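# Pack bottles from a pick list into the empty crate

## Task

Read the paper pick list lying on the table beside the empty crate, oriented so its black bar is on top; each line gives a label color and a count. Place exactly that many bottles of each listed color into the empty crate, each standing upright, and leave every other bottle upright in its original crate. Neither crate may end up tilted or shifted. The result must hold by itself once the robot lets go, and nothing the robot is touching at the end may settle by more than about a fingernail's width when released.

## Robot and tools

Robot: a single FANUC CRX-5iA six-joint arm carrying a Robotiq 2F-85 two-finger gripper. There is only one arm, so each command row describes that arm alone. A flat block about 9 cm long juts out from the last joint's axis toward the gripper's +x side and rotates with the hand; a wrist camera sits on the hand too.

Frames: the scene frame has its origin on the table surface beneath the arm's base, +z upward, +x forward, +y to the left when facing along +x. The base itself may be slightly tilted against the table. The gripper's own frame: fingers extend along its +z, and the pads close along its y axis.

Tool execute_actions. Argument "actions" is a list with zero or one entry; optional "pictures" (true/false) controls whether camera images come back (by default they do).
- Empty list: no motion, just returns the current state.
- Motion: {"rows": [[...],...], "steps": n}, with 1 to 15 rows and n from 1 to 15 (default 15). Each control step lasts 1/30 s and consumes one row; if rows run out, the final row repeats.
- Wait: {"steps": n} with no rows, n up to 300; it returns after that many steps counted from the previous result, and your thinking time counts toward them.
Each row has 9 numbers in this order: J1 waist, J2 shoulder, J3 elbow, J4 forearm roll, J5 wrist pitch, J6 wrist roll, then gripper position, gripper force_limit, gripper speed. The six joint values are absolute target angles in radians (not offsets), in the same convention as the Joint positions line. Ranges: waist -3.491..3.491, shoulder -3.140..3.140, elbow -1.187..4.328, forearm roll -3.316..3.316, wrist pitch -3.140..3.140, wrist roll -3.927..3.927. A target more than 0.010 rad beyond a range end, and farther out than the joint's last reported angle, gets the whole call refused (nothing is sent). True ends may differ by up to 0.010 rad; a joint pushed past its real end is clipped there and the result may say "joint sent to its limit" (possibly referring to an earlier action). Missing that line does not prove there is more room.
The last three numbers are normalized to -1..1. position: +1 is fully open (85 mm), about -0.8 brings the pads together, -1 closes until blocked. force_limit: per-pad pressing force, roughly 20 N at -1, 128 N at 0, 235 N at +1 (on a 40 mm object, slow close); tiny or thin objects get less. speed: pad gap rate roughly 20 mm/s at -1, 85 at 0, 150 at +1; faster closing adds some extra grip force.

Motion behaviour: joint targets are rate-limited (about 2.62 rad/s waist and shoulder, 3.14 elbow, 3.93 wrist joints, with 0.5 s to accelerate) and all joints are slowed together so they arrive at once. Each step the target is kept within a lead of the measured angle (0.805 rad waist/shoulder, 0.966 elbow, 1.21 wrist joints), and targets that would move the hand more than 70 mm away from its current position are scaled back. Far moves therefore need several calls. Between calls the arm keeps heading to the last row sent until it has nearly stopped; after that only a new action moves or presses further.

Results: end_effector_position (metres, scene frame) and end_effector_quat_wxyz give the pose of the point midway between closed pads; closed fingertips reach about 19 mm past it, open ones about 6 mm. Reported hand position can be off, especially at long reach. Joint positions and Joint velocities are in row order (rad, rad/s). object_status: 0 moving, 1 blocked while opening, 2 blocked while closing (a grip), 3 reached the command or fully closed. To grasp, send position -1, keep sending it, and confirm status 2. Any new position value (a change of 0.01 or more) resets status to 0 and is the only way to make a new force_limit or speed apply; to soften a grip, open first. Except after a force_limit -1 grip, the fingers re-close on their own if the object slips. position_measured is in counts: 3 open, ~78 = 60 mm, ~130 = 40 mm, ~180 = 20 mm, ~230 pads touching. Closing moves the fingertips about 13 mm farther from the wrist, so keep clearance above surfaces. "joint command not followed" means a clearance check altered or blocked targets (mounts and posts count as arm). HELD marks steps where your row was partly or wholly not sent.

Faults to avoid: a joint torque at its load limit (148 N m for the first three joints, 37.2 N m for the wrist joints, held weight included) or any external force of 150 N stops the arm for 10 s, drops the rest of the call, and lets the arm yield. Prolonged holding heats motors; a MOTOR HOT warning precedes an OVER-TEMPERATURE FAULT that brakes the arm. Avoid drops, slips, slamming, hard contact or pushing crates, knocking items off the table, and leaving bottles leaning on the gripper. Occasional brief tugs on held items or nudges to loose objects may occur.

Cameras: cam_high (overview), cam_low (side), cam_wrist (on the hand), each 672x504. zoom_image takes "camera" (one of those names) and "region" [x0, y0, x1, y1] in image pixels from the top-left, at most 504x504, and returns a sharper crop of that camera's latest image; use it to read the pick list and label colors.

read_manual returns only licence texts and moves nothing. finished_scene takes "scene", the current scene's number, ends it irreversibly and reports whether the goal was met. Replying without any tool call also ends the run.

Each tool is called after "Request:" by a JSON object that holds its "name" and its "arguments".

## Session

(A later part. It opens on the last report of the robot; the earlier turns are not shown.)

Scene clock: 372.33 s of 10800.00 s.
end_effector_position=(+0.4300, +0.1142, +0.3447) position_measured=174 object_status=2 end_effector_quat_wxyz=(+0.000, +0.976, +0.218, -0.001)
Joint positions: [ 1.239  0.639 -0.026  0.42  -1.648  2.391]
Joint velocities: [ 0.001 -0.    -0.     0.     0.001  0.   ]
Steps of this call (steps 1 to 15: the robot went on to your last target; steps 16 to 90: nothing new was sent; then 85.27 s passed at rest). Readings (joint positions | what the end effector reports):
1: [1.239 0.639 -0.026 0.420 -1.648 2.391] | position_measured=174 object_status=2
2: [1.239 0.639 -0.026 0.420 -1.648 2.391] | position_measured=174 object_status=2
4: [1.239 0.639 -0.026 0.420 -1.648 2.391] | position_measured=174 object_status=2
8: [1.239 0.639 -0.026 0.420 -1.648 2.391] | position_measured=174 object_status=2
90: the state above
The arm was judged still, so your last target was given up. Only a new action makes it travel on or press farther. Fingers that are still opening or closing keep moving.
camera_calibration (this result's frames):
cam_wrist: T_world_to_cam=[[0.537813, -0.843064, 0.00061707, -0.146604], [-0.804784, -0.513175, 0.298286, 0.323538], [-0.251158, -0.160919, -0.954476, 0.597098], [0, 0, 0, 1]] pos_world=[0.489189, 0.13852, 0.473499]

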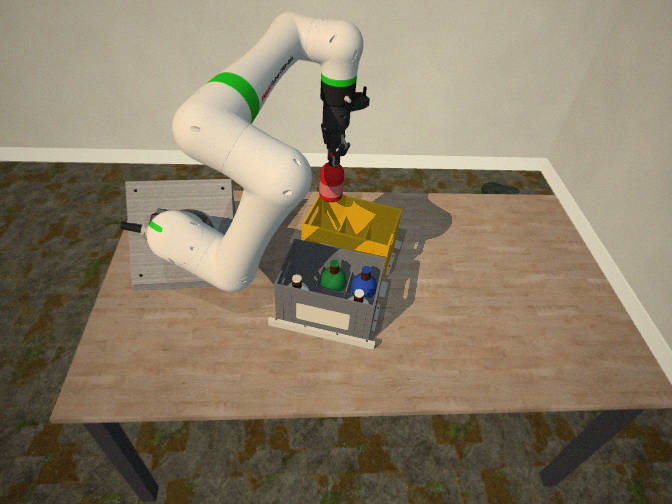

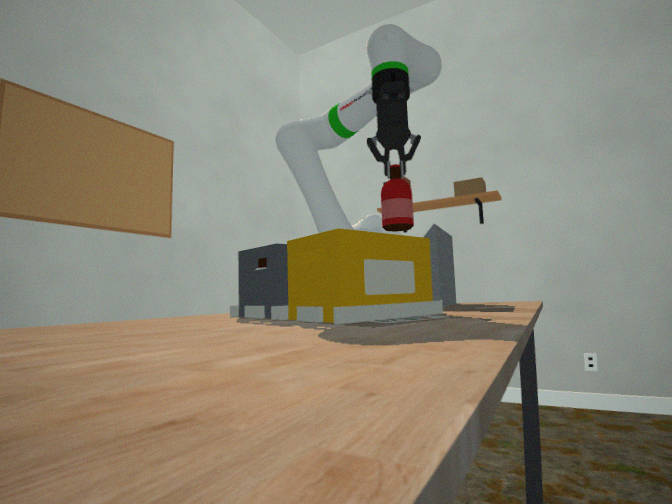

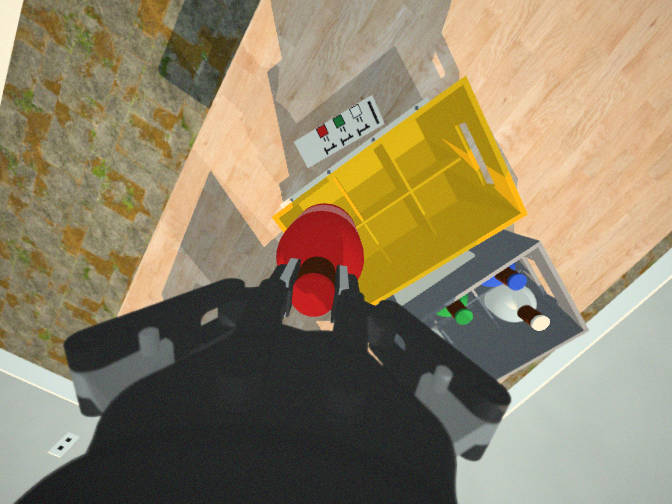

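Checking the current state before placing the red bottle.

Request:
{"name": "execute_actions", "arguments": {"actions": []}}

Scene clock: 415.47 s of 10800.00 s.
end_effector_position=(+0.4300, +0.1142, +0.3447) position_measured=174 object_status=2 end_effector_quat_wxyz=(+0.000, +0.976, +0.218, -0.001)
Joint positions: [ 1.239  0.639 -0.026  0.42  -1.648  2.391]
Joint velocities: [-0.001 -0.    -0.    -0.    -0.001  0.   ]
Steps of this call (steps 1 to 90: nothing new was sent; then 40.13 s passed at rest). Readings (joint positions | what the end effector reports):
1: [1.239 0.639 -0.026 0.420 -1.648 2.391] | position_measured=174 object_status=2
2: [1.239 0.639 -0.026 0.420 -1.648 2.391] | position_measured=174 object_status=2
4: [1.239 0.639 -0.026 0.420 -1.648 2.391] | position_measured=174 object_status=2
8: [1.239 0.639 -0.026 0.420 -1.648 2.391] | position_measured=174 object_status=2
90: the state above
camera_calibration (this result's frames):
cam_wrist: T_world_to_cam=[[0.537813, -0.843064, 0.000617217, -0.146604], [-0.804784, -0.513175, 0.298286, 0.323538], [-0.251157, -0.160919, -0.954476, 0.597098], [0, 0, 0, 1]] pos_world=[0.489189, 0.138519, 0.473499]

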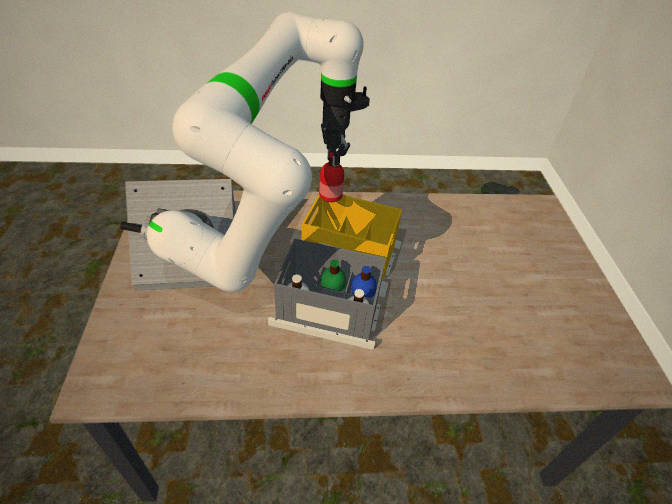

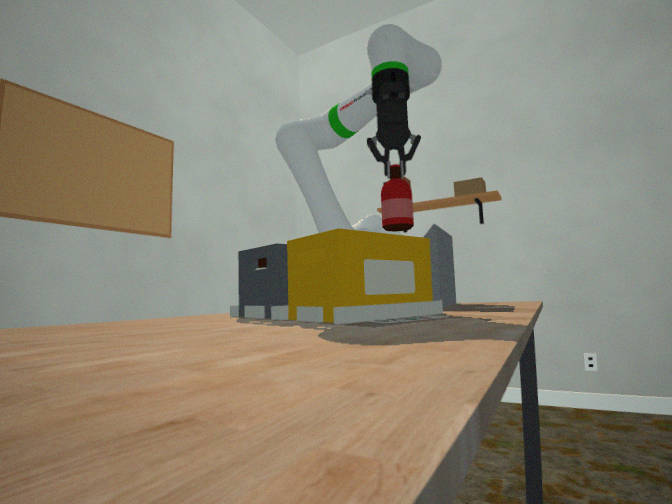

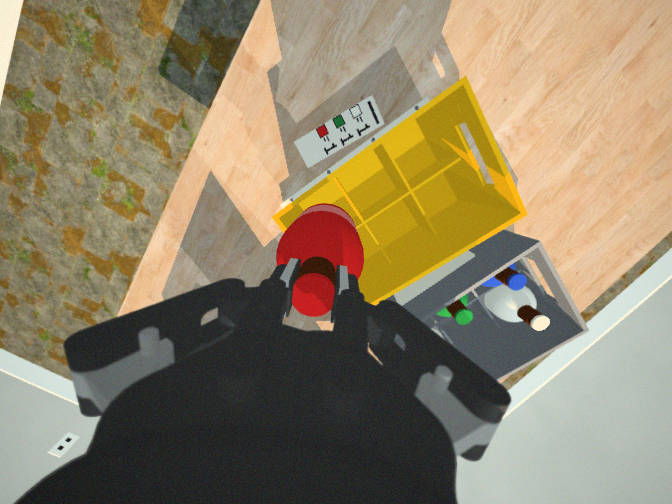

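The bottle is still upright in the grip, so I'm lowering it into the far-left cell, releasing it, and moving over the green bottle.

Request:
{"name": "execute_actions", "arguments": {"actions": [{"rows": [[1.2384,0.6390,-0.0275,0.4207,-1.6461,2.3903,-1,0.5,-0.4],[1.2370,0.6388,-0.0321,0.4215,-1.6416,2.3892,-1,0.5,-0.4],[1.2348,0.6384,-0.0397,0.4228,-1.6342,2.3876,-1,0.5,-0.4],[1.2315,0.6379,-0.0502,0.4246,-1.6240,2.3853,-1,0.5,-0.4],[1.2273,0.6373,-0.0633,0.4270,-1.6112,2.3824,-1,0.5,-0.4],[1.2223,0.6365,-0.0790,0.4301,-1.5960,2.3789,-1,0.5,-0.4],[1.2163,0.6356,-0.0970,0.4339,-1.5784,2.3749,-1,0.5,-0.4],[1.2094,0.6347,-0.1170,0.4385,-1.5591,2.3705,-1,0.5,-0.4],[1.2018,0.6340,-0.1384,0.4439,-1.5380,2.3657,-1,0.5,-0.4],[1.1933,0.6338,-0.1607,0.4501,-1.5156,2.3606,-1,0.5,-0.4],[1.1843,0.6341,-0.1836,0.4571,-1.4921,2.3552,-1,0.5,-0.4],[1.1747,0.6350,-0.2065,0.4648,-1.4679,2.3497,-1,0.5,-0.4],[1.1646,0.6366,-0.2292,0.4732,-1.4434,2.3441,-1,0.5,-0.4],[1.1542,0.6389,-0.2513,0.4822,-1.4188,2.3384,-1,0.5,-0.4],[1.1437,0.6417,-0.2725,0.4916,-1.3947,2.3329,-1,0.5,-0.4]], "steps": 15}], "pictures": false}}

Request:
{"name": "execute_actions", "arguments": {"actions": [{"rows": [[1.1333,0.6450,-0.2925,0.5012,-1.3713,2.3275,-1,0.5,-0.4],[1.1230,0.6488,-0.3111,0.5108,-1.3489,2.3224,-1,0.5,-0.4],[1.1132,0.6528,-0.3281,0.5203,-1.3279,2.3176,-1,0.5,-0.4],[1.1039,0.6569,-0.3434,0.5294,-1.3086,2.3132,-1,0.5,-0.4],[1.0955,0.6609,-0.3568,0.5378,-1.2913,2.3092,-1,0.5,-0.4],[1.0880,0.6646,-0.3682,0.5454,-1.2762,2.3057,-1,0.5,-0.4],[1.0816,0.6680,-0.3776,0.5520,-1.2635,2.3028,-1,0.5,-0.4],[1.0765,0.6708,-0.3849,0.5573,-1.2535,2.3005,-1,0.5,-0.4],[1.0727,0.6728,-0.3902,0.5611,-1.2462,2.2989,-1,0.5,-0.4],[1.0704,0.6741,-0.3934,0.5635,-1.2418,2.2978,-1,0.5,-0.4],[1.0697,0.6746,-0.3944,0.5643,-1.2403,2.2975,-1,0.5,-0.4],[1.0697,0.6746,-0.3944,0.5643,-1.2403,2.2975,-1,0.5,-0.4],[1.0697,0.6746,-0.3944,0.5643,-1.2403,2.2975,-1,0.5,-0.4],[1.0697,0.6746,-0.3944,0.5643,-1.2403,2.2975,-1,0.5,-0.4],[1.0697,0.6746,-0.3944,0.5643,-1.2403,2.2975,0.0,0.5,0.0]], "steps": 15}], "pictures": false}}

Request:
{"name": "execute_actions", "arguments": {"actions": [{"rows": [[1.0697,0.6746,-0.3944,0.5643,-1.2403,2.2975,0.0,0.5,0.0]], "steps": 6}], "pictures": false}}

Request:
{"name": "execute_actions", "arguments": {"actions": [{"rows": [[1.0707,0.6741,-0.3928,0.5633,-1.2423,2.2975,0.0,0.5,0.0],[1.0736,0.6728,-0.3882,0.5604,-1.2483,2.2975,0.0,0.5,0.0],[1.0782,0.6706,-0.3809,0.5558,-1.2577,2.2975,0.0,0.5,0.0],[1.0842,0.6677,-0.3714,0.5498,-1.2700,2.2975,0.0,0.5,0.0],[1.0912,0.6644,-0.3604,0.5428,-1.2844,2.2975,0.0,0.5,0.0],[1.0988,0.6608,-0.3485,0.5353,-1.2998,2.2975,0.0,0.5,0.0],[1.1052,0.6550,-0.3375,0.5284,-1.3158,2.2991,0.0,0.5,0.0],[1.1091,0.6453,-0.3292,0.5231,-1.3320,2.3038,0.0,0.5,0.0],[1.1099,0.6319,-0.3242,0.5199,-1.3475,2.3117,0.0,0.5,0.0],[1.1074,0.6150,-0.3232,0.5193,-1.3613,2.3225,0.0,0.5,0.0],[1.1015,0.5953,-0.3264,0.5214,-1.3726,2.3360,0.0,0.5,0.0],[1.0918,0.5730,-0.3342,0.5263,-1.3811,2.3521,0.0,0.5,0.0],[1.0797,0.5481,-0.3448,0.5331,-1.3885,2.3704,0.0,0.5,0.0],[1.0663,0.5207,-0.3566,0.5406,-1.3966,2.3906,0.0,0.5,0.0],[1.0519,0.4910,-0.3693,0.5486,-1.4054,2.4125,0.0,0.5,0.0]], "steps": 15}], "pictures": false}}

Request:
{"name": "execute_actions", "arguments": {"actions": [{"rows": [[1.0367,0.4597,-0.3827,0.5572,-1.4146,2.4355,0.0,0.5,0.0],[1.0209,0.4273,-0.3965,0.5660,-1.4242,2.4594,0.0,0.5,0.0],[1.0049,0.3943,-0.4107,0.5750,-1.4339,2.4838,0.0,0.5,0.0],[0.9888,0.3613,-0.4248,0.5839,-1.4436,2.5081,0.0,0.5,0.0],[0.9730,0.3289,-0.4386,0.5927,-1.4532,2.5320,0.0,0.5,0.0],[0.9578,0.2976,-0.4520,0.6013,-1.4624,2.5550,0.0,0.5,0.0],[0.9434,0.2680,-0.4647,0.6093,-1.4712,2.5769,0.0,0.5,0.0],[0.9300,0.2405,-0.4765,0.6168,-1.4793,2.5971,0.0,0.5,0.0],[0.9179,0.2156,-0.4871,0.6236,-1.4867,2.6154,0.0,0.5,0.0],[0.9073,0.1938,-0.4965,0.6295,-1.4931,2.6315,0.0,0.5,0.0],[0.8984,0.1755,-0.5043,0.6345,-1.4985,2.6450,0.0,0.5,0.0],[0.8913,0.1608,-0.5106,0.6385,-1.5028,2.6558,0.0,0.5,0.0],[0.8861,0.1502,-0.5151,0.6414,-1.5060,2.6637,0.0,0.5,0.0],[0.8830,0.1438,-0.5179,0.6431,-1.5079,2.6684,0.0,0.5,0.0],[0.8819,0.1416,-0.5188,0.6437,-1.5085,2.6700,0.0,0.5,0.0]], "steps": 15}], "pictures": false}}

Request:
{"name": "execute_actions", "arguments": {"actions": [{"steps": 8}], "pictures": true}}

Scene clock: 456.73 s of 10800.00 s.
end_effector_position=(+0.4309, +0.1156, +0.2600) position_measured=174 object_status=2 end_effector_quat_wxyz=(-0.000, +0.977, +0.214, -0.000)
Joint positions: [ 1.173  0.635 -0.208  0.466 -1.466  2.349]
Joint velocities: [-0.278  0.026 -0.633  0.228  0.679 -0.156]
Steps of this call (steps 1 to 90: nothing new was sent; then 37.77 s passed at rest; steps 91 to 105: all 15 steps of this action). Readings (joint positions | what the end effector reports):
91: [1.239 0.639 -0.026 0.420 -1.647 2.391] | position_measured=174 object_status=2
92: [1.239 0.639 -0.027 0.420 -1.646 2.390] | position_measured=174 object_status=2
94: [1.237 0.639 -0.035 0.422 -1.639 2.389] | position_measured=174 object_status=2
98: [1.224 0.637 -0.076 0.430 -1.599 2.380] | position_measured=174 object_status=2
105: the state above

Scene clock: 457.23 s of 10800.00 s.
end_effector_position=(+0.4304, +0.1156, +0.1537) position_measured=174 object_status=0 end_effector_quat_wxyz=(+0.000, +0.976, +0.218, -0.001)
Joint positions: [ 1.07   0.674 -0.394  0.564 -1.24   2.298]
Joint velocities: [-0.002  0.001 -0.005 -0.     0.002 -0.001]
Steps of this call (steps 1 to 15: all 15 steps of this action). Readings (joint positions | what the end effector reports):
1: [1.164 0.636 -0.229 0.475 -1.442 2.344] | position_measured=174 object_status=2
2: [1.154 0.638 -0.251 0.483 -1.419 2.338] | position_measured=174 object_status=2
4: [1.133 0.646 -0.292 0.502 -1.371 2.328] | position_measured=174 object_status=2
8: [1.093 0.662 -0.359 0.540 -1.288 2.308] | position_measured=174 object_status=2
15: the state above

Scene clock: 457.43 s of 10800.00 s.
end_effector_position=(+0.4303, +0.1156, +0.1536) position_measured=141 object_status=0 end_effector_quat_wxyz=(+0.000, +0.976, +0.218, -0.001)
Joint positions: [ 1.07   0.675 -0.394  0.564 -1.24   2.298]
Joint velocities: [-0.001  0.    -0.    -0.     0.     0.   ]
Steps of this call (steps 1 to 6: all 6 steps of this action). Readings (joint positions | what the end effector reports):
1: [1.070 0.675 -0.394 0.564 -1.240 2.298] | position_measured=173 object_status=0
2: [1.070 0.675 -0.394 0.564 -1.240 2.298] | position_measured=168 object_status=0
4: [1.070 0.675 -0.394 0.564 -1.240 2.298] | position_measured=155 object_status=0
6: the state above

Scene clock: 457.93 s of 10800.00 s.
end_effector_position=(+0.4390, +0.0785, +0.2164) position_measured=129 object_status=3 end_effector_quat_wxyz=(-0.004, +0.978, +0.209, +0.003)
Joint positions: [ 1.093  0.568 -0.334  0.526 -1.379  2.356]
Joint velocities: [-0.28  -0.604 -0.181  0.116 -0.225  0.437]
Steps of this call (steps 1 to 15: all 15 steps of this action). Readings (joint positions | what the end effector reports):
1: [1.070 0.675 -0.394 0.564 -1.240 2.298] | position_measured=135 object_status=0
2: [1.070 0.674 -0.394 0.564 -1.242 2.297] | position_measured=132 object_status=0
4: [1.075 0.672 -0.386 0.559 -1.252 2.297] | position_measured=129 object_status=0
8: [1.097 0.661 -0.351 0.537 -1.297 2.297] | position_measured=129 object_status=0
15: the state above

Scene clock: 458.43 s of 10800.00 s.
end_effector_position=(+0.4351, -0.1215, +0.2119) position_measured=129 object_status=3 end_effector_quat_wxyz=(-0.001, +0.972, +0.234, +0.000)
Joint positions: [ 0.9    0.179 -0.503  0.633 -1.497  2.642]
Joint velocities: [-0.269 -0.553 -0.236  0.149 -0.162  0.405]
Steps of this call (steps 1 to 15: all 15 steps of this action). Readings (joint positions | what the end effector reports):
1: [1.082 0.547 -0.341 0.531 -1.387 2.372] | position_measured=129 object_status=3
2: [1.070 0.523 -0.352 0.538 -1.395 2.389] | position_measured=129 object_status=3
4: [1.043 0.472 -0.376 0.553 -1.410 2.427] | position_measured=129 object_status=3
8: [0.989 0.361 -0.425 0.584 -1.444 2.508] | position_measured=129 object_status=3
15: the state above

Scene clock: 458.70 s of 10800.00 s.
end_effector_position=(+0.4308, -0.1400, +0.2098) position_measured=129 object_status=3 end_effector_quat_wxyz=(+0.000, +0.972, +0.235, -0.001)
Joint positions: [ 0.882  0.142 -0.519  0.644 -1.508  2.67 ]
Joint velocities: [-0.001 -0.002 -0.     0.     0.     0.   ]
Steps of this call (steps 1 to 8: the robot went on to your last target). Readings (joint positions | what the end effector reports):
1: [0.892 0.163 -0.510 0.638 -1.502 2.654] | position_measured=129 object_status=3
2: [0.886 0.151 -0.515 0.641 -1.506 2.663] | position_measured=129 object_status=3
4: [0.882 0.142 -0.519 0.644 -1.508 2.669] | position_measured=129 object_status=3
8: the state above
camera_calibration (this result's frames):
cam_wrist: T_world_to_cam=[[0.56734, -0.823483, 0.000999378, -0.371302], [-0.786157, -0.541263, 0.298314, 0.221952], [-0.245116, -0.170031, -0.954467, 0.423794], [0, 0, 0, 1]] pos_world=[0.489022, -0.113569, 0.338657]

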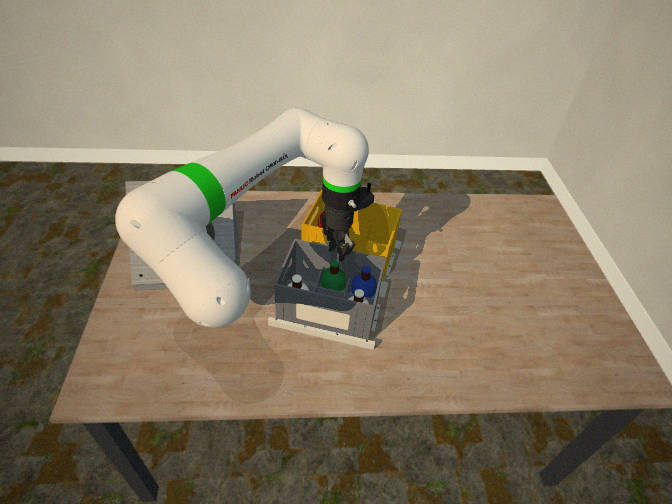

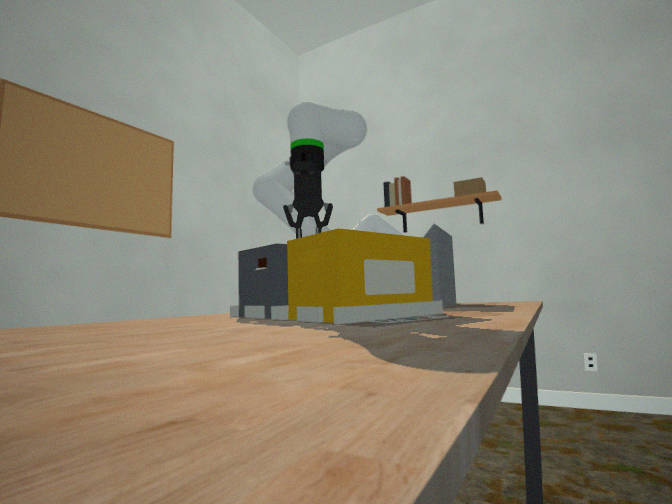

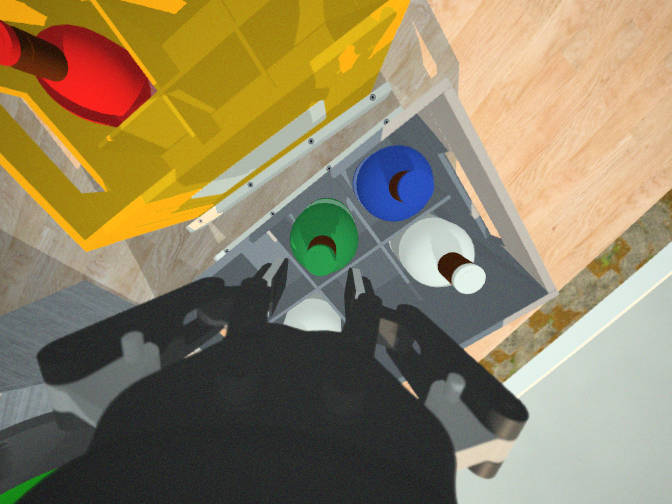

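The red bottle is in place. Zooming in to measure the green and white cap positions.

Request:
{"name": "zoom_image", "arguments": {"camera": "cam_wrist", "region": [270, 190, 390, 300]}}

Request:
{"name": "zoom_image", "arguments": {"camera": "cam_wrist", "region": [390, 210, 510, 320]}}

Request:
{"name": "zoom_image", "arguments": {"camera": "cam_wrist", "region": [0, 0, 420, 260]}}

Region (270, 190, 390, 300) of cam_wrist's 672x504 image, scaled by 4.200, with more detail than that image has; it fills the top 462 rows of this view, and the rest is white.

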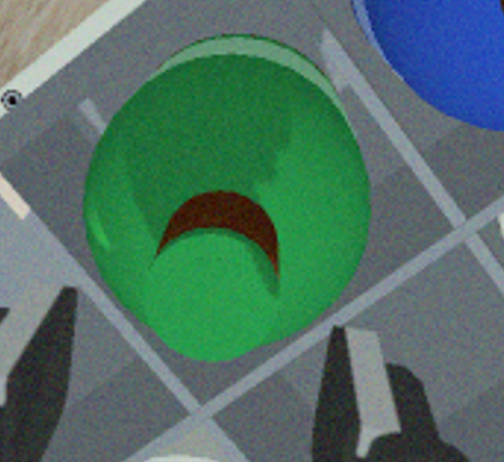

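Region (390, 210, 510, 320) of cam_wrist's 672x504 image, scaled by 4.200, with more detail than that image has; it fills the top 462 rows of this view, and the rest is white.

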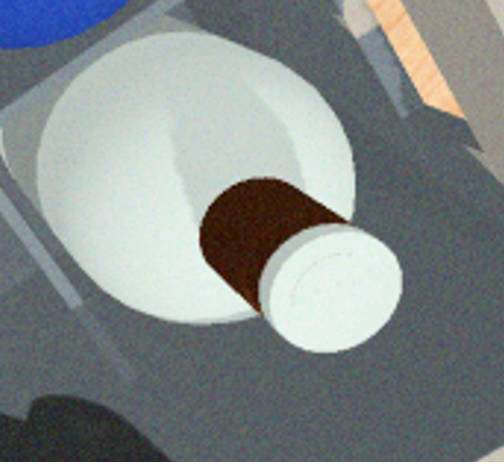

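Region (0, 0, 420, 260) of cam_wrist's 672x504 image, scaled by 1.200, with more detail than that image has; it fills the top 312 rows of this view, and the rest is white.

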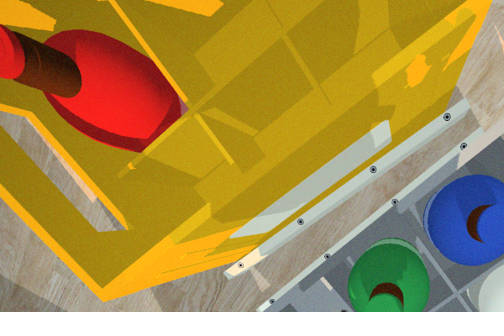

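Cap positions match the earlier estimates. Measuring the yellow crate's divider crossings to confirm the target cells.

Request:
{"name": "zoom_image", "arguments": {"camera": "cam_wrist", "region": [90, 0, 310, 170]}}

Request:
{"name": "zoom_image", "arguments": {"camera": "cam_high", "region": [260, 170, 440, 350]}}

Region (90, 0, 310, 170) of cam_wrist's 672x504 image, scaled by 2.291, with more detail than that image has; it fills the top 389 rows of this view, and the rest is white.

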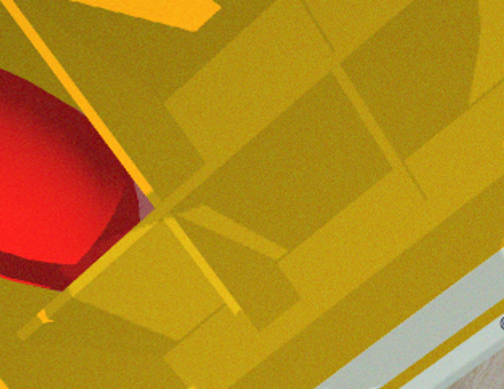

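Region (260, 170, 440, 350) of cam_high's 672x504 image, scaled by 2.800, with more detail than that image has.

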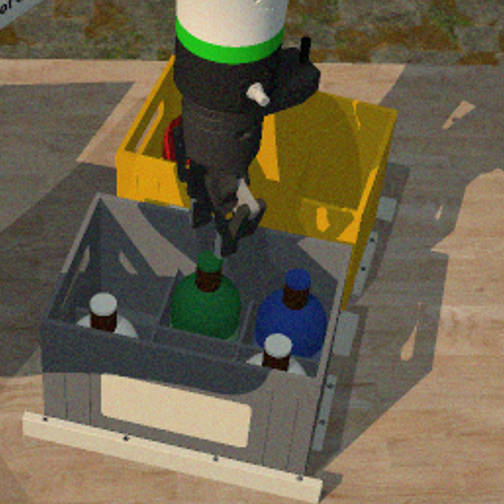

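All remaining trajectories are computed. Taking a fresh look to confirm nothing has shifted.

Request:
{"name": "execute_actions", "arguments": {"actions": []}}

Request:
{"name": "zoom_image", "arguments": {"camera": "cam_wrist", "region": [270, 190, 390, 300]}}

Scene clock: 578.70 s of 10800.00 s.
end_effector_position=(+0.4308, -0.1401, +0.2098) position_measured=129 object_status=3 end_effector_quat_wxyz=(+0.000, +0.972, +0.235, -0.001)
Joint positions: [ 0.882  0.142 -0.519  0.644 -1.509  2.67 ]
Joint velocities: [-0.     0.     0.    -0.     0.001 -0.   ]
Steps of this call (steps 1 to 30: the robot went on to your last target; steps 31 to 90: nothing new was sent; then 117.00 s passed at rest). Readings (joint positions | what the end effector reports):
1: [0.882 0.142 -0.519 0.644 -1.508 2.670] | position_measured=129 object_status=3
2: [0.882 0.142 -0.519 0.644 -1.508 2.670] | position_measured=129 object_status=3
4: [0.882 0.142 -0.519 0.644 -1.508 2.670] | position_measured=129 object_status=3
8: [0.882 0.142 -0.519 0.644 -1.508 2.670] | position_measured=129 object_status=3
90: the state above
The arm was judged still, so your last target was given up. Only a new action makes it travel on or press farther. Fingers that are still opening or closing keep moving.
camera_calibration (this result's frames):
cam_wrist: T_world_to_cam=[[0.567203, -0.823578, 0.000929945, -0.371307], [-0.786244, -0.541154, 0.298282, 0.221958], [-0.245155, -0.169917, -0.954477, 0.423811], [0, 0, 0, 1]] pos_world=[0.489019, -0.113674, 0.338658]

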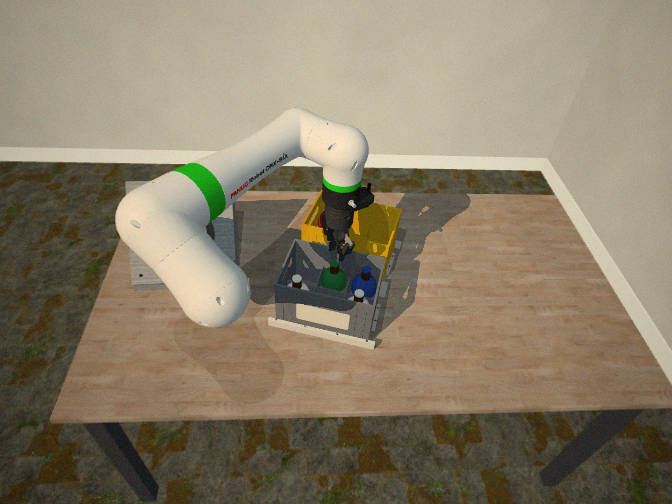

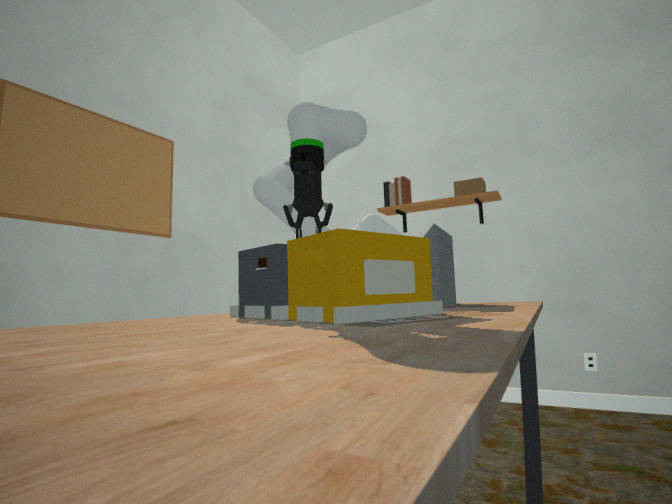

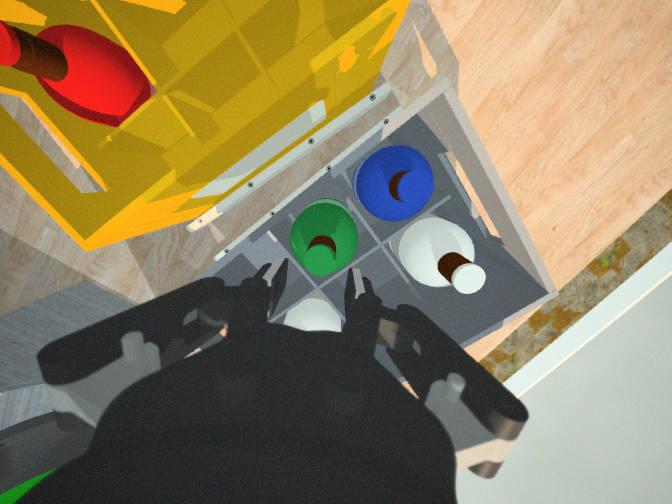

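Region (270, 190, 390, 300) of cam_wrist's 672x504 image, scaled by 4.200, with more detail than that image has; it fills the top 462 rows of this view, and the rest is white.

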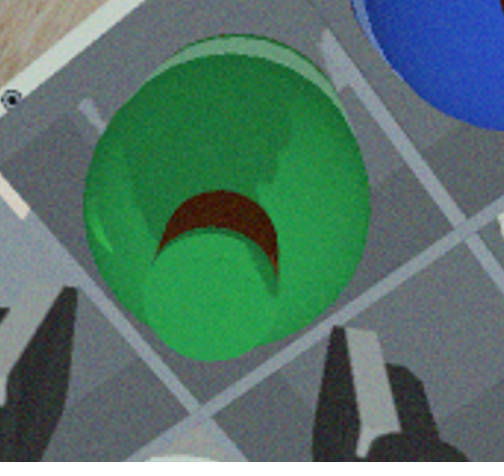

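Nothing has moved. Grasping the green bottle, lifting it, and carrying it above the near-middle cell.

Request:
{"name": "execute_actions", "arguments": {"actions": [{"rows": [[0.8804,0.1418,-0.5205,0.6447,-1.5064,2.67,0.0,0.5,0.0],[0.8758,0.1423,-0.5256,0.6475,-1.4999,2.67,0.0,0.5,0.0],[0.8686,0.1430,-0.5336,0.6522,-1.4895,2.67,0.0,0.5,0.0],[0.8591,0.1442,-0.5439,0.6584,-1.4759,2.67,0.0,0.5,0.0],[0.8478,0.1458,-0.5557,0.6658,-1.4600,2.67,0.0,0.5,0.0],[0.8356,0.1479,-0.5682,0.6740,-1.4429,2.67,0.0,0.5,0.0],[0.8232,0.1502,-0.5804,0.6824,-1.4257,2.67,0.0,0.5,0.0],[0.8114,0.1527,-0.5915,0.6905,-1.4095,2.67,-1,0.5,-0.4],[0.8012,0.1550,-0.6009,0.6977,-1.3956,2.67,-1,0.5,-0.4],[0.7932,0.1569,-0.6081,0.7032,-1.3849,2.67,-1,0.5,-0.4],[0.7882,0.1582,-0.6125,0.7068,-1.3782,2.67,-1,0.5,-0.4],[0.7865,0.1586,-0.6140,0.7080,-1.3759,2.67,-1,0.5,-0.4]], "steps": 15}], "pictures": false}}

Request:
{"name": "execute_actions", "arguments": {"actions": [{"rows": [[0.7865,0.1586,-0.6140,0.7080,-1.3759,2.67,-1,0.5,-0.4],[0.7865,0.1586,-0.6140,0.7080,-1.3759,2.67,-1,0.5,-0.4],[0.7865,0.1586,-0.6140,0.7080,-1.3759,2.67,-1,0.5,-0.4],[0.7865,0.1586,-0.6140,0.7080,-1.3759,2.67,-1,0.5,-0.4],[0.7865,0.1586,-0.6140,0.7080,-1.3759,2.67,-1,0.5,-0.4],[0.7865,0.1586,-0.6140,0.7080,-1.3759,2.67,-1,0.5,-0.4],[0.7865,0.1586,-0.6140,0.7080,-1.3759,2.67,-1,0.5,-0.4],[0.7879,0.1583,-0.6127,0.7070,-1.3778,2.67,-1,0.5,-0.4],[0.7921,0.1572,-0.6089,0.7040,-1.3835,2.67,-1,0.5,-0.4],[0.7990,0.1556,-0.6024,0.6991,-1.3930,2.67,-1,0.5,-0.4],[0.8083,0.1536,-0.5935,0.6926,-1.4059,2.67,-1,0.5,-0.4],[0.8199,0.1512,-0.5821,0.6846,-1.4220,2.67,-1,0.5,-0.4],[0.8335,0.1487,-0.5683,0.6753,-1.4411,2.67,-1,0.5,-0.4],[0.8487,0.1464,-0.5522,0.6651,-1.4627,2.67,-1,0.5,-0.4],[0.8651,0.1444,-0.5339,0.6543,-1.4865,2.67,-1,0.5,-0.4]], "steps": 15}], "pictures": false}}

Request:
{"name": "execute_actions", "arguments": {"actions": [{"rows": [[0.8825,0.1428,-0.5137,0.6432,-1.5119,2.67,-1,0.5,-0.4],[0.9003,0.1420,-0.4918,0.6321,-1.5386,2.67,-1,0.5,-0.4],[0.9183,0.1419,-0.4684,0.6213,-1.5659,2.67,-1,0.5,-0.4],[0.9361,0.1427,-0.4440,0.6110,-1.5936,2.67,-1,0.5,-0.4],[0.9533,0.1443,-0.4188,0.6014,-1.6210,2.67,-1,0.5,-0.4],[0.9698,0.1468,-0.3935,0.5926,-1.6476,2.67,-1,0.5,-0.4],[0.9851,0.1499,-0.3685,0.5848,-1.6732,2.67,-1,0.5,-0.4],[0.9993,0.1536,-0.3441,0.5780,-1.6972,2.67,-1,0.5,-0.4],[1.0120,0.1576,-0.3211,0.5722,-1.7193,2.67,-1,0.5,-0.4],[1.0232,0.1618,-0.2999,0.5674,-1.7391,2.67,-1,0.5,-0.4],[1.0331,0.1678,-0.2798,0.5633,-1.7558,2.6688,-1,0.5,-0.4],[1.0417,0.1774,-0.2603,0.5596,-1.7684,2.6651,-1,0.5,-0.4],[1.0492,0.1903,-0.2417,0.5562,-1.7769,2.6591,-1,0.5,-0.4],[1.0553,0.2059,-0.2245,0.5531,-1.7812,2.6509,-1,0.5,-0.4],[1.0601,0.2238,-0.2092,0.5502,-1.7812,2.6407,-1,0.5,-0.4]], "steps": 15}], "pictures": false}}

Request:
{"name": "execute_actions", "arguments": {"actions": [{"rows": [[1.0636,0.2436,-0.1962,0.5477,-1.7770,2.6288,-1,0.5,-0.4],[1.0664,0.2651,-0.1838,0.5451,-1.7704,2.6154,-1,0.5,-0.4],[1.0695,0.2885,-0.1704,0.5424,-1.7633,2.6009,-1,0.5,-0.4],[1.0727,0.3131,-0.1562,0.5395,-1.7557,2.5856,-1,0.5,-0.4],[1.0760,0.3384,-0.1417,0.5365,-1.7480,2.5700,-1,0.5,-0.4],[1.0793,0.3636,-0.1272,0.5336,-1.7403,2.5544,-1,0.5,-0.4],[1.0826,0.3882,-0.1131,0.5307,-1.7328,2.5391,-1,0.5,-0.4],[1.0856,0.4116,-0.0996,0.5280,-1.7256,2.5246,-1,0.5,-0.4],[1.0885,0.4332,-0.0872,0.5254,-1.7190,2.5112,-1,0.5,-0.4],[1.0910,0.4524,-0.0762,0.5232,-1.7131,2.4993,-1,0.5,-0.4],[1.0931,0.4689,-0.0667,0.5212,-1.7081,2.4891,-1,0.5,-0.4],[1.0949,0.4821,-0.0591,0.5197,-1.7040,2.4809,-1,0.5,-0.4],[1.0962,0.4918,-0.0535,0.5186,-1.7011,2.4749,-1,0.5,-0.4],[1.0969,0.4977,-0.0501,0.5179,-1.6993,2.4712,-1,0.5,-0.4],[1.0972,0.4997,-0.0490,0.5176,-1.6987,2.4700,-1,0.5,-0.4]], "steps": 15}], "pictures": false}}

Request:
{"name": "execute_actions", "arguments": {"actions": [{"steps": 8}], "pictures": true}}

Request:
{"name": "zoom_image", "arguments": {"camera": "cam_wrist", "region": [250, 110, 430, 330]}}

Scene clock: 612.57 s of 10800.00 s.
end_effector_position=(+0.4316, -0.1404, +0.1521) position_measured=157 object_status=0 end_effector_quat_wxyz=(+0.000, +0.970, +0.242, -0.001)
Joint positions: [ 0.787  0.158 -0.613  0.708 -1.376  2.67 ]
Joint velocities: [-0.009  0.001 -0.01   0.012  0.018  0.   ]
Steps of this call (steps 1 to 90: nothing new was sent; then 30.37 s passed at rest; steps 91 to 105: all 15 steps of this action). Readings (joint positions | what the end effector reports):
91: [0.882 0.142 -0.519 0.644 -1.508 2.670] | position_measured=129 object_status=3
92: [0.881 0.142 -0.520 0.645 -1.507 2.670] | position_measured=129 object_status=3
94: [0.873 0.142 -0.529 0.649 -1.496 2.670] | position_measured=129 object_status=3
98: [0.839 0.147 -0.565 0.672 -1.448 2.670] | position_measured=129 object_status=0
105: the state above

Scene clock: 613.07 s of 10800.00 s.
end_effector_position=(+0.4319, -0.1406, +0.1780) position_measured=173 object_status=0 end_effector_quat_wxyz=(+0.001, +0.971, +0.238, -0.001)
Joint positions: [ 0.83   0.15  -0.571  0.678 -1.436  2.67 ]
Joint velocities: [ 0.361 -0.061  0.371 -0.24  -0.504 -0.   ]
Steps of this call (steps 1 to 15: all 15 steps of this action). Readings (joint positions | what the end effector reports):
1: [0.787 0.159 -0.614 0.708 -1.376 2.670] | position_measured=162 object_status=0
2: [0.787 0.159 -0.614 0.708 -1.376 2.670] | position_measured=167 object_status=0
4: [0.787 0.159 -0.614 0.708 -1.376 2.670] | position_measured=172 object_status=0
8: [0.787 0.159 -0.614 0.708 -1.376 2.670] | position_measured=173 object_status=0
15: the state above

Scene clock: 613.57 s of 10800.00 s.
end_effector_position=(+0.4345, -0.1346, +0.3303) position_measured=173 object_status=2 end_effector_quat_wxyz=(-0.000, +0.974, +0.228, -0.001)
Joint positions: [ 1.039  0.183 -0.262  0.561 -1.762  2.666]
Joint velocities: [ 0.254  0.363  0.589 -0.119 -0.321 -0.139]
Steps of this call (steps 1 to 15: all 15 steps of this action). Readings (joint positions | what the end effector reports):
1: [0.843 0.148 -0.558 0.669 -1.455 2.670] | position_measured=173 object_status=2
2: [0.857 0.146 -0.542 0.660 -1.475 2.670] | position_measured=173 object_status=2
4: [0.888 0.143 -0.506 0.640 -1.520 2.670] | position_measured=173 object_status=2
8: [0.952 0.144 -0.419 0.603 -1.619 2.670] | position_measured=173 object_status=2
15: the state above

Scene clock: 614.07 s of 10800.00 s.
end_effector_position=(+0.4774, -0.0081, +0.3458) position_measured=173 object_status=2 end_effector_quat_wxyz=(+0.000, +0.983, +0.184, -0.001)
Joint positions: [ 1.094  0.476 -0.063  0.52  -1.706  2.485]
Joint velocities: [ 0.055  0.414  0.237 -0.048  0.127 -0.255]
Steps of this call (steps 1 to 15: all 15 steps of this action). Readings (joint positions | what the end effector reports):
1: [1.047 0.196 -0.243 0.557 -1.771 2.660] | position_measured=173 object_status=2
2: [1.054 0.212 -0.226 0.553 -1.776 2.650] | position_measured=173 object_status=2
4: [1.062 0.248 -0.198 0.548 -1.775 2.627] | position_measured=173 object_status=2
8: [1.075 0.332 -0.146 0.537 -1.751 2.574] | position_measured=173 object_status=2
15: the state above

Scene clock: 614.33 s of 10800.00 s.
end_effector_position=(+0.4801, +0.0029, +0.3447) position_measured=173 object_status=2 end_effector_quat_wxyz=(+0.000, +0.984, +0.180, -0.001)
Joint positions: [ 1.097  0.5   -0.049  0.518 -1.699  2.47 ]
Joint velocities: [ 0.     0.002  0.    -0.    -0.001 -0.   ]
Steps of this call (steps 1 to 8: the robot went on to your last target). Readings (joint positions | what the end effector reports):
1: [1.096 0.488 -0.056 0.519 -1.702 2.477] | position_measured=173 object_status=2
2: [1.097 0.496 -0.051 0.518 -1.700 2.473] | position_measured=173 object_status=2
4: [1.097 0.499 -0.049 0.518 -1.699 2.470] | position_measured=173 object_status=2
8: the state above
camera_calibration (this result's frames):
cam_wrist: T_world_to_cam=[[0.47065, -0.88232, 0.000705935, -0.235013], [-0.842243, -0.449034, 0.298322, 0.324486], [-0.262898, -0.141, -0.954465, 0.597349], [0, 0, 0, 1]] pos_world=[0.540947, 0.0225745, 0.473513]

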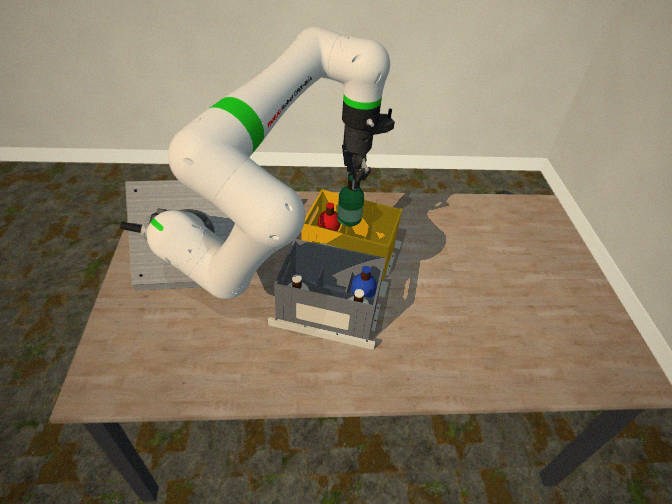

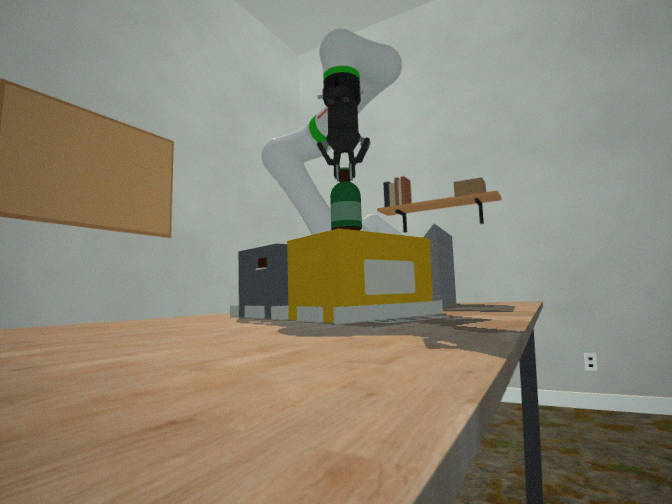

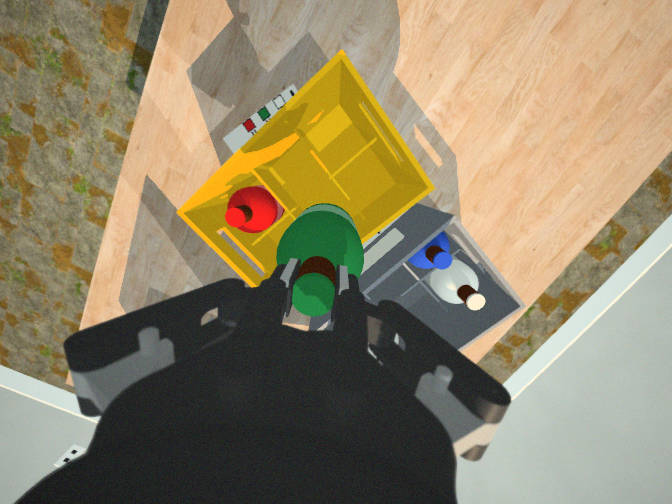

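Region (250, 110, 430, 330) of cam_wrist's 672x504 image, scaled by 2.291, with more detail than that image has; it fills the left 412 columns of this view, and the rest is white.

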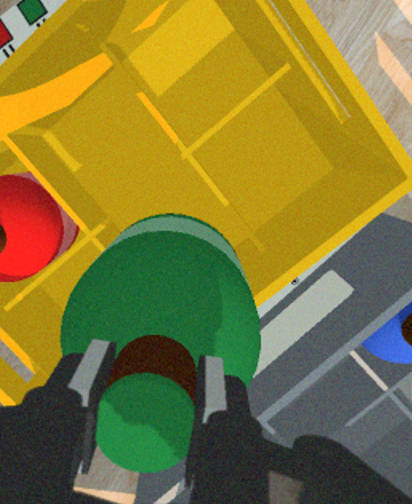

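Request:
{"name": "zoom_image", "arguments": {"camera": "cam_wrist", "region": [270, 150, 370, 240]}}

Request:
{"name": "zoom_image", "arguments": {"camera": "cam_wrist", "region": [400, 220, 520, 330]}}

Region (270, 150, 370, 240) of cam_wrist's 672x504 image, scaled by 5.040, with more detail than that image has; it fills the top 454 rows of this view, and the rest is white.

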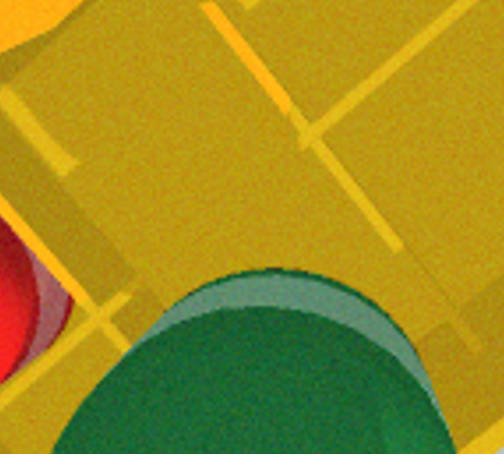

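Region (400, 220, 520, 330) of cam_wrist's 672x504 image, scaled by 4.200, with more detail than that image has; it fills the top 462 rows of this view, and the rest is white.

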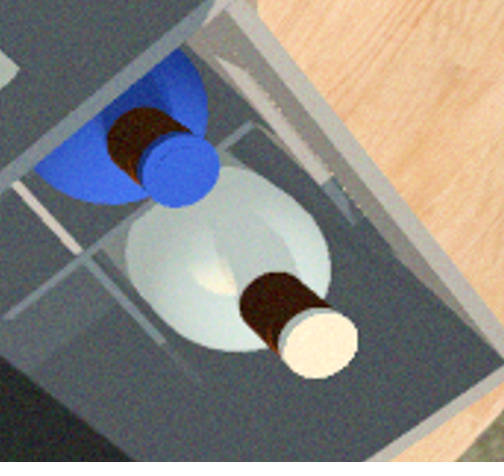

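Request:
{"name": "zoom_image", "arguments": {"camera": "cam_wrist", "region": [205, 165, 305, 255]}}

Request:
{"name": "zoom_image", "arguments": {"camera": "cam_wrist", "region": [320, 120, 440, 240]}}

Region (205, 165, 305, 255) of cam_wrist's 672x504 image, scaled by 5.040, with more detail than that image has; it fills the top 454 rows of this view, and the rest is white.

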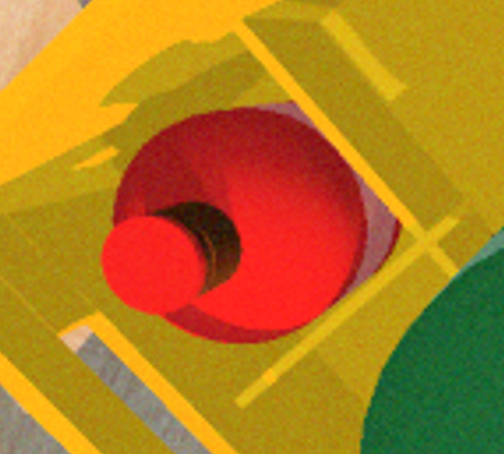

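Region (320, 120, 440, 240) of cam_wrist's 672x504 image, scaled by 4.200, with more detail than that image has.

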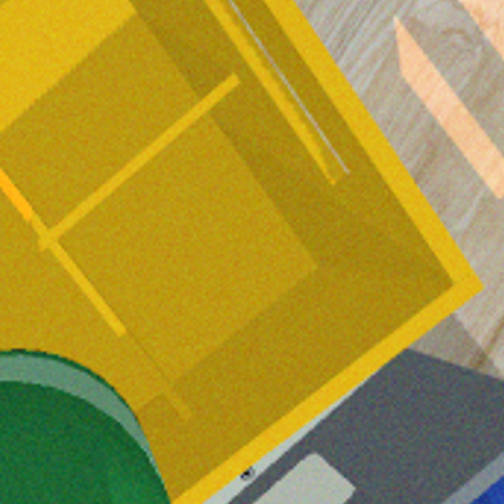

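The green bottle hangs straight and needs only a ~1.5 mm target correction. Confirming the grip once more before running the place-and-pick sequence.

Request:
{"name": "execute_actions", "arguments": {"actions": []}}

Scene clock: 713.53 s of 10800.00 s.
end_effector_position=(+0.4801, +0.0030, +0.3447) position_measured=173 object_status=2 end_effector_quat_wxyz=(+0.000, +0.984, +0.180, -0.001)
Joint positions: [ 1.097  0.5   -0.049  0.518 -1.699  2.47 ]
Joint velocities: [ 0.     0.    -0.    -0.     0.002 -0.   ]
Steps of this call (steps 1 to 30: the robot went on to your last target; steps 31 to 90: nothing new was sent; then 96.20 s passed at rest). Readings (joint positions | what the end effector reports):
1: [1.097 0.500 -0.049 0.518 -1.699 2.470] | position_measured=173 object_status=2
2: [1.097 0.500 -0.049 0.518 -1.699 2.470] | position_measured=173 object_status=2
4: [1.097 0.500 -0.049 0.518 -1.699 2.470] | position_measured=173 object_status=2
8: [1.097 0.500 -0.049 0.518 -1.699 2.470] | position_measured=173 object_status=2
90: the state above
The arm was judged still, so your last target was given up. Only a new action makes it travel on or press farther. Fingers that are still opening or closing keep moving.
camera_calibration (this result's frames):
cam_wrist: T_world_to_cam=[[0.470735, -0.882274, 0.000764868, -0.235006], [-0.842196, -0.449092, 0.298367, 0.324479], [-0.262898, -0.141096, -0.954451, 0.597328], [0, 0, 0, 1]] pos_world=[0.540937, 0.0226621, 0.473486]

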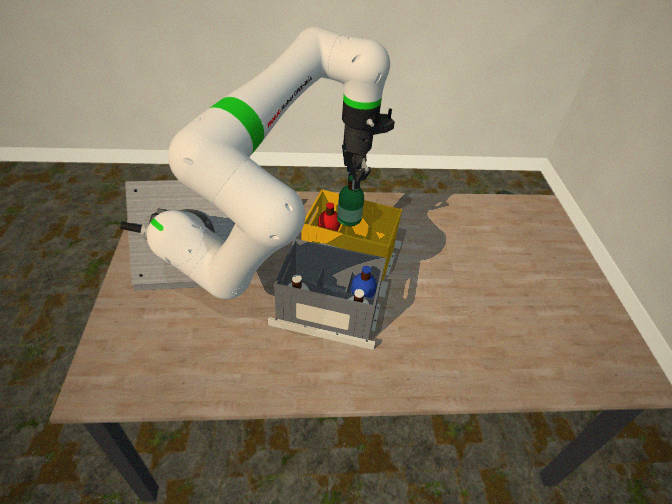

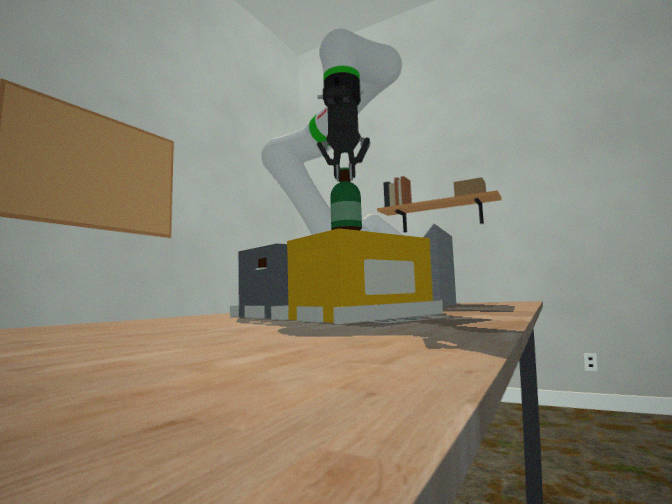

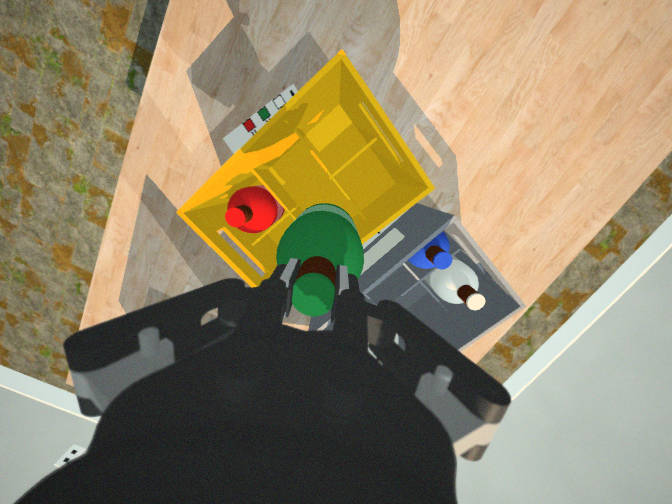

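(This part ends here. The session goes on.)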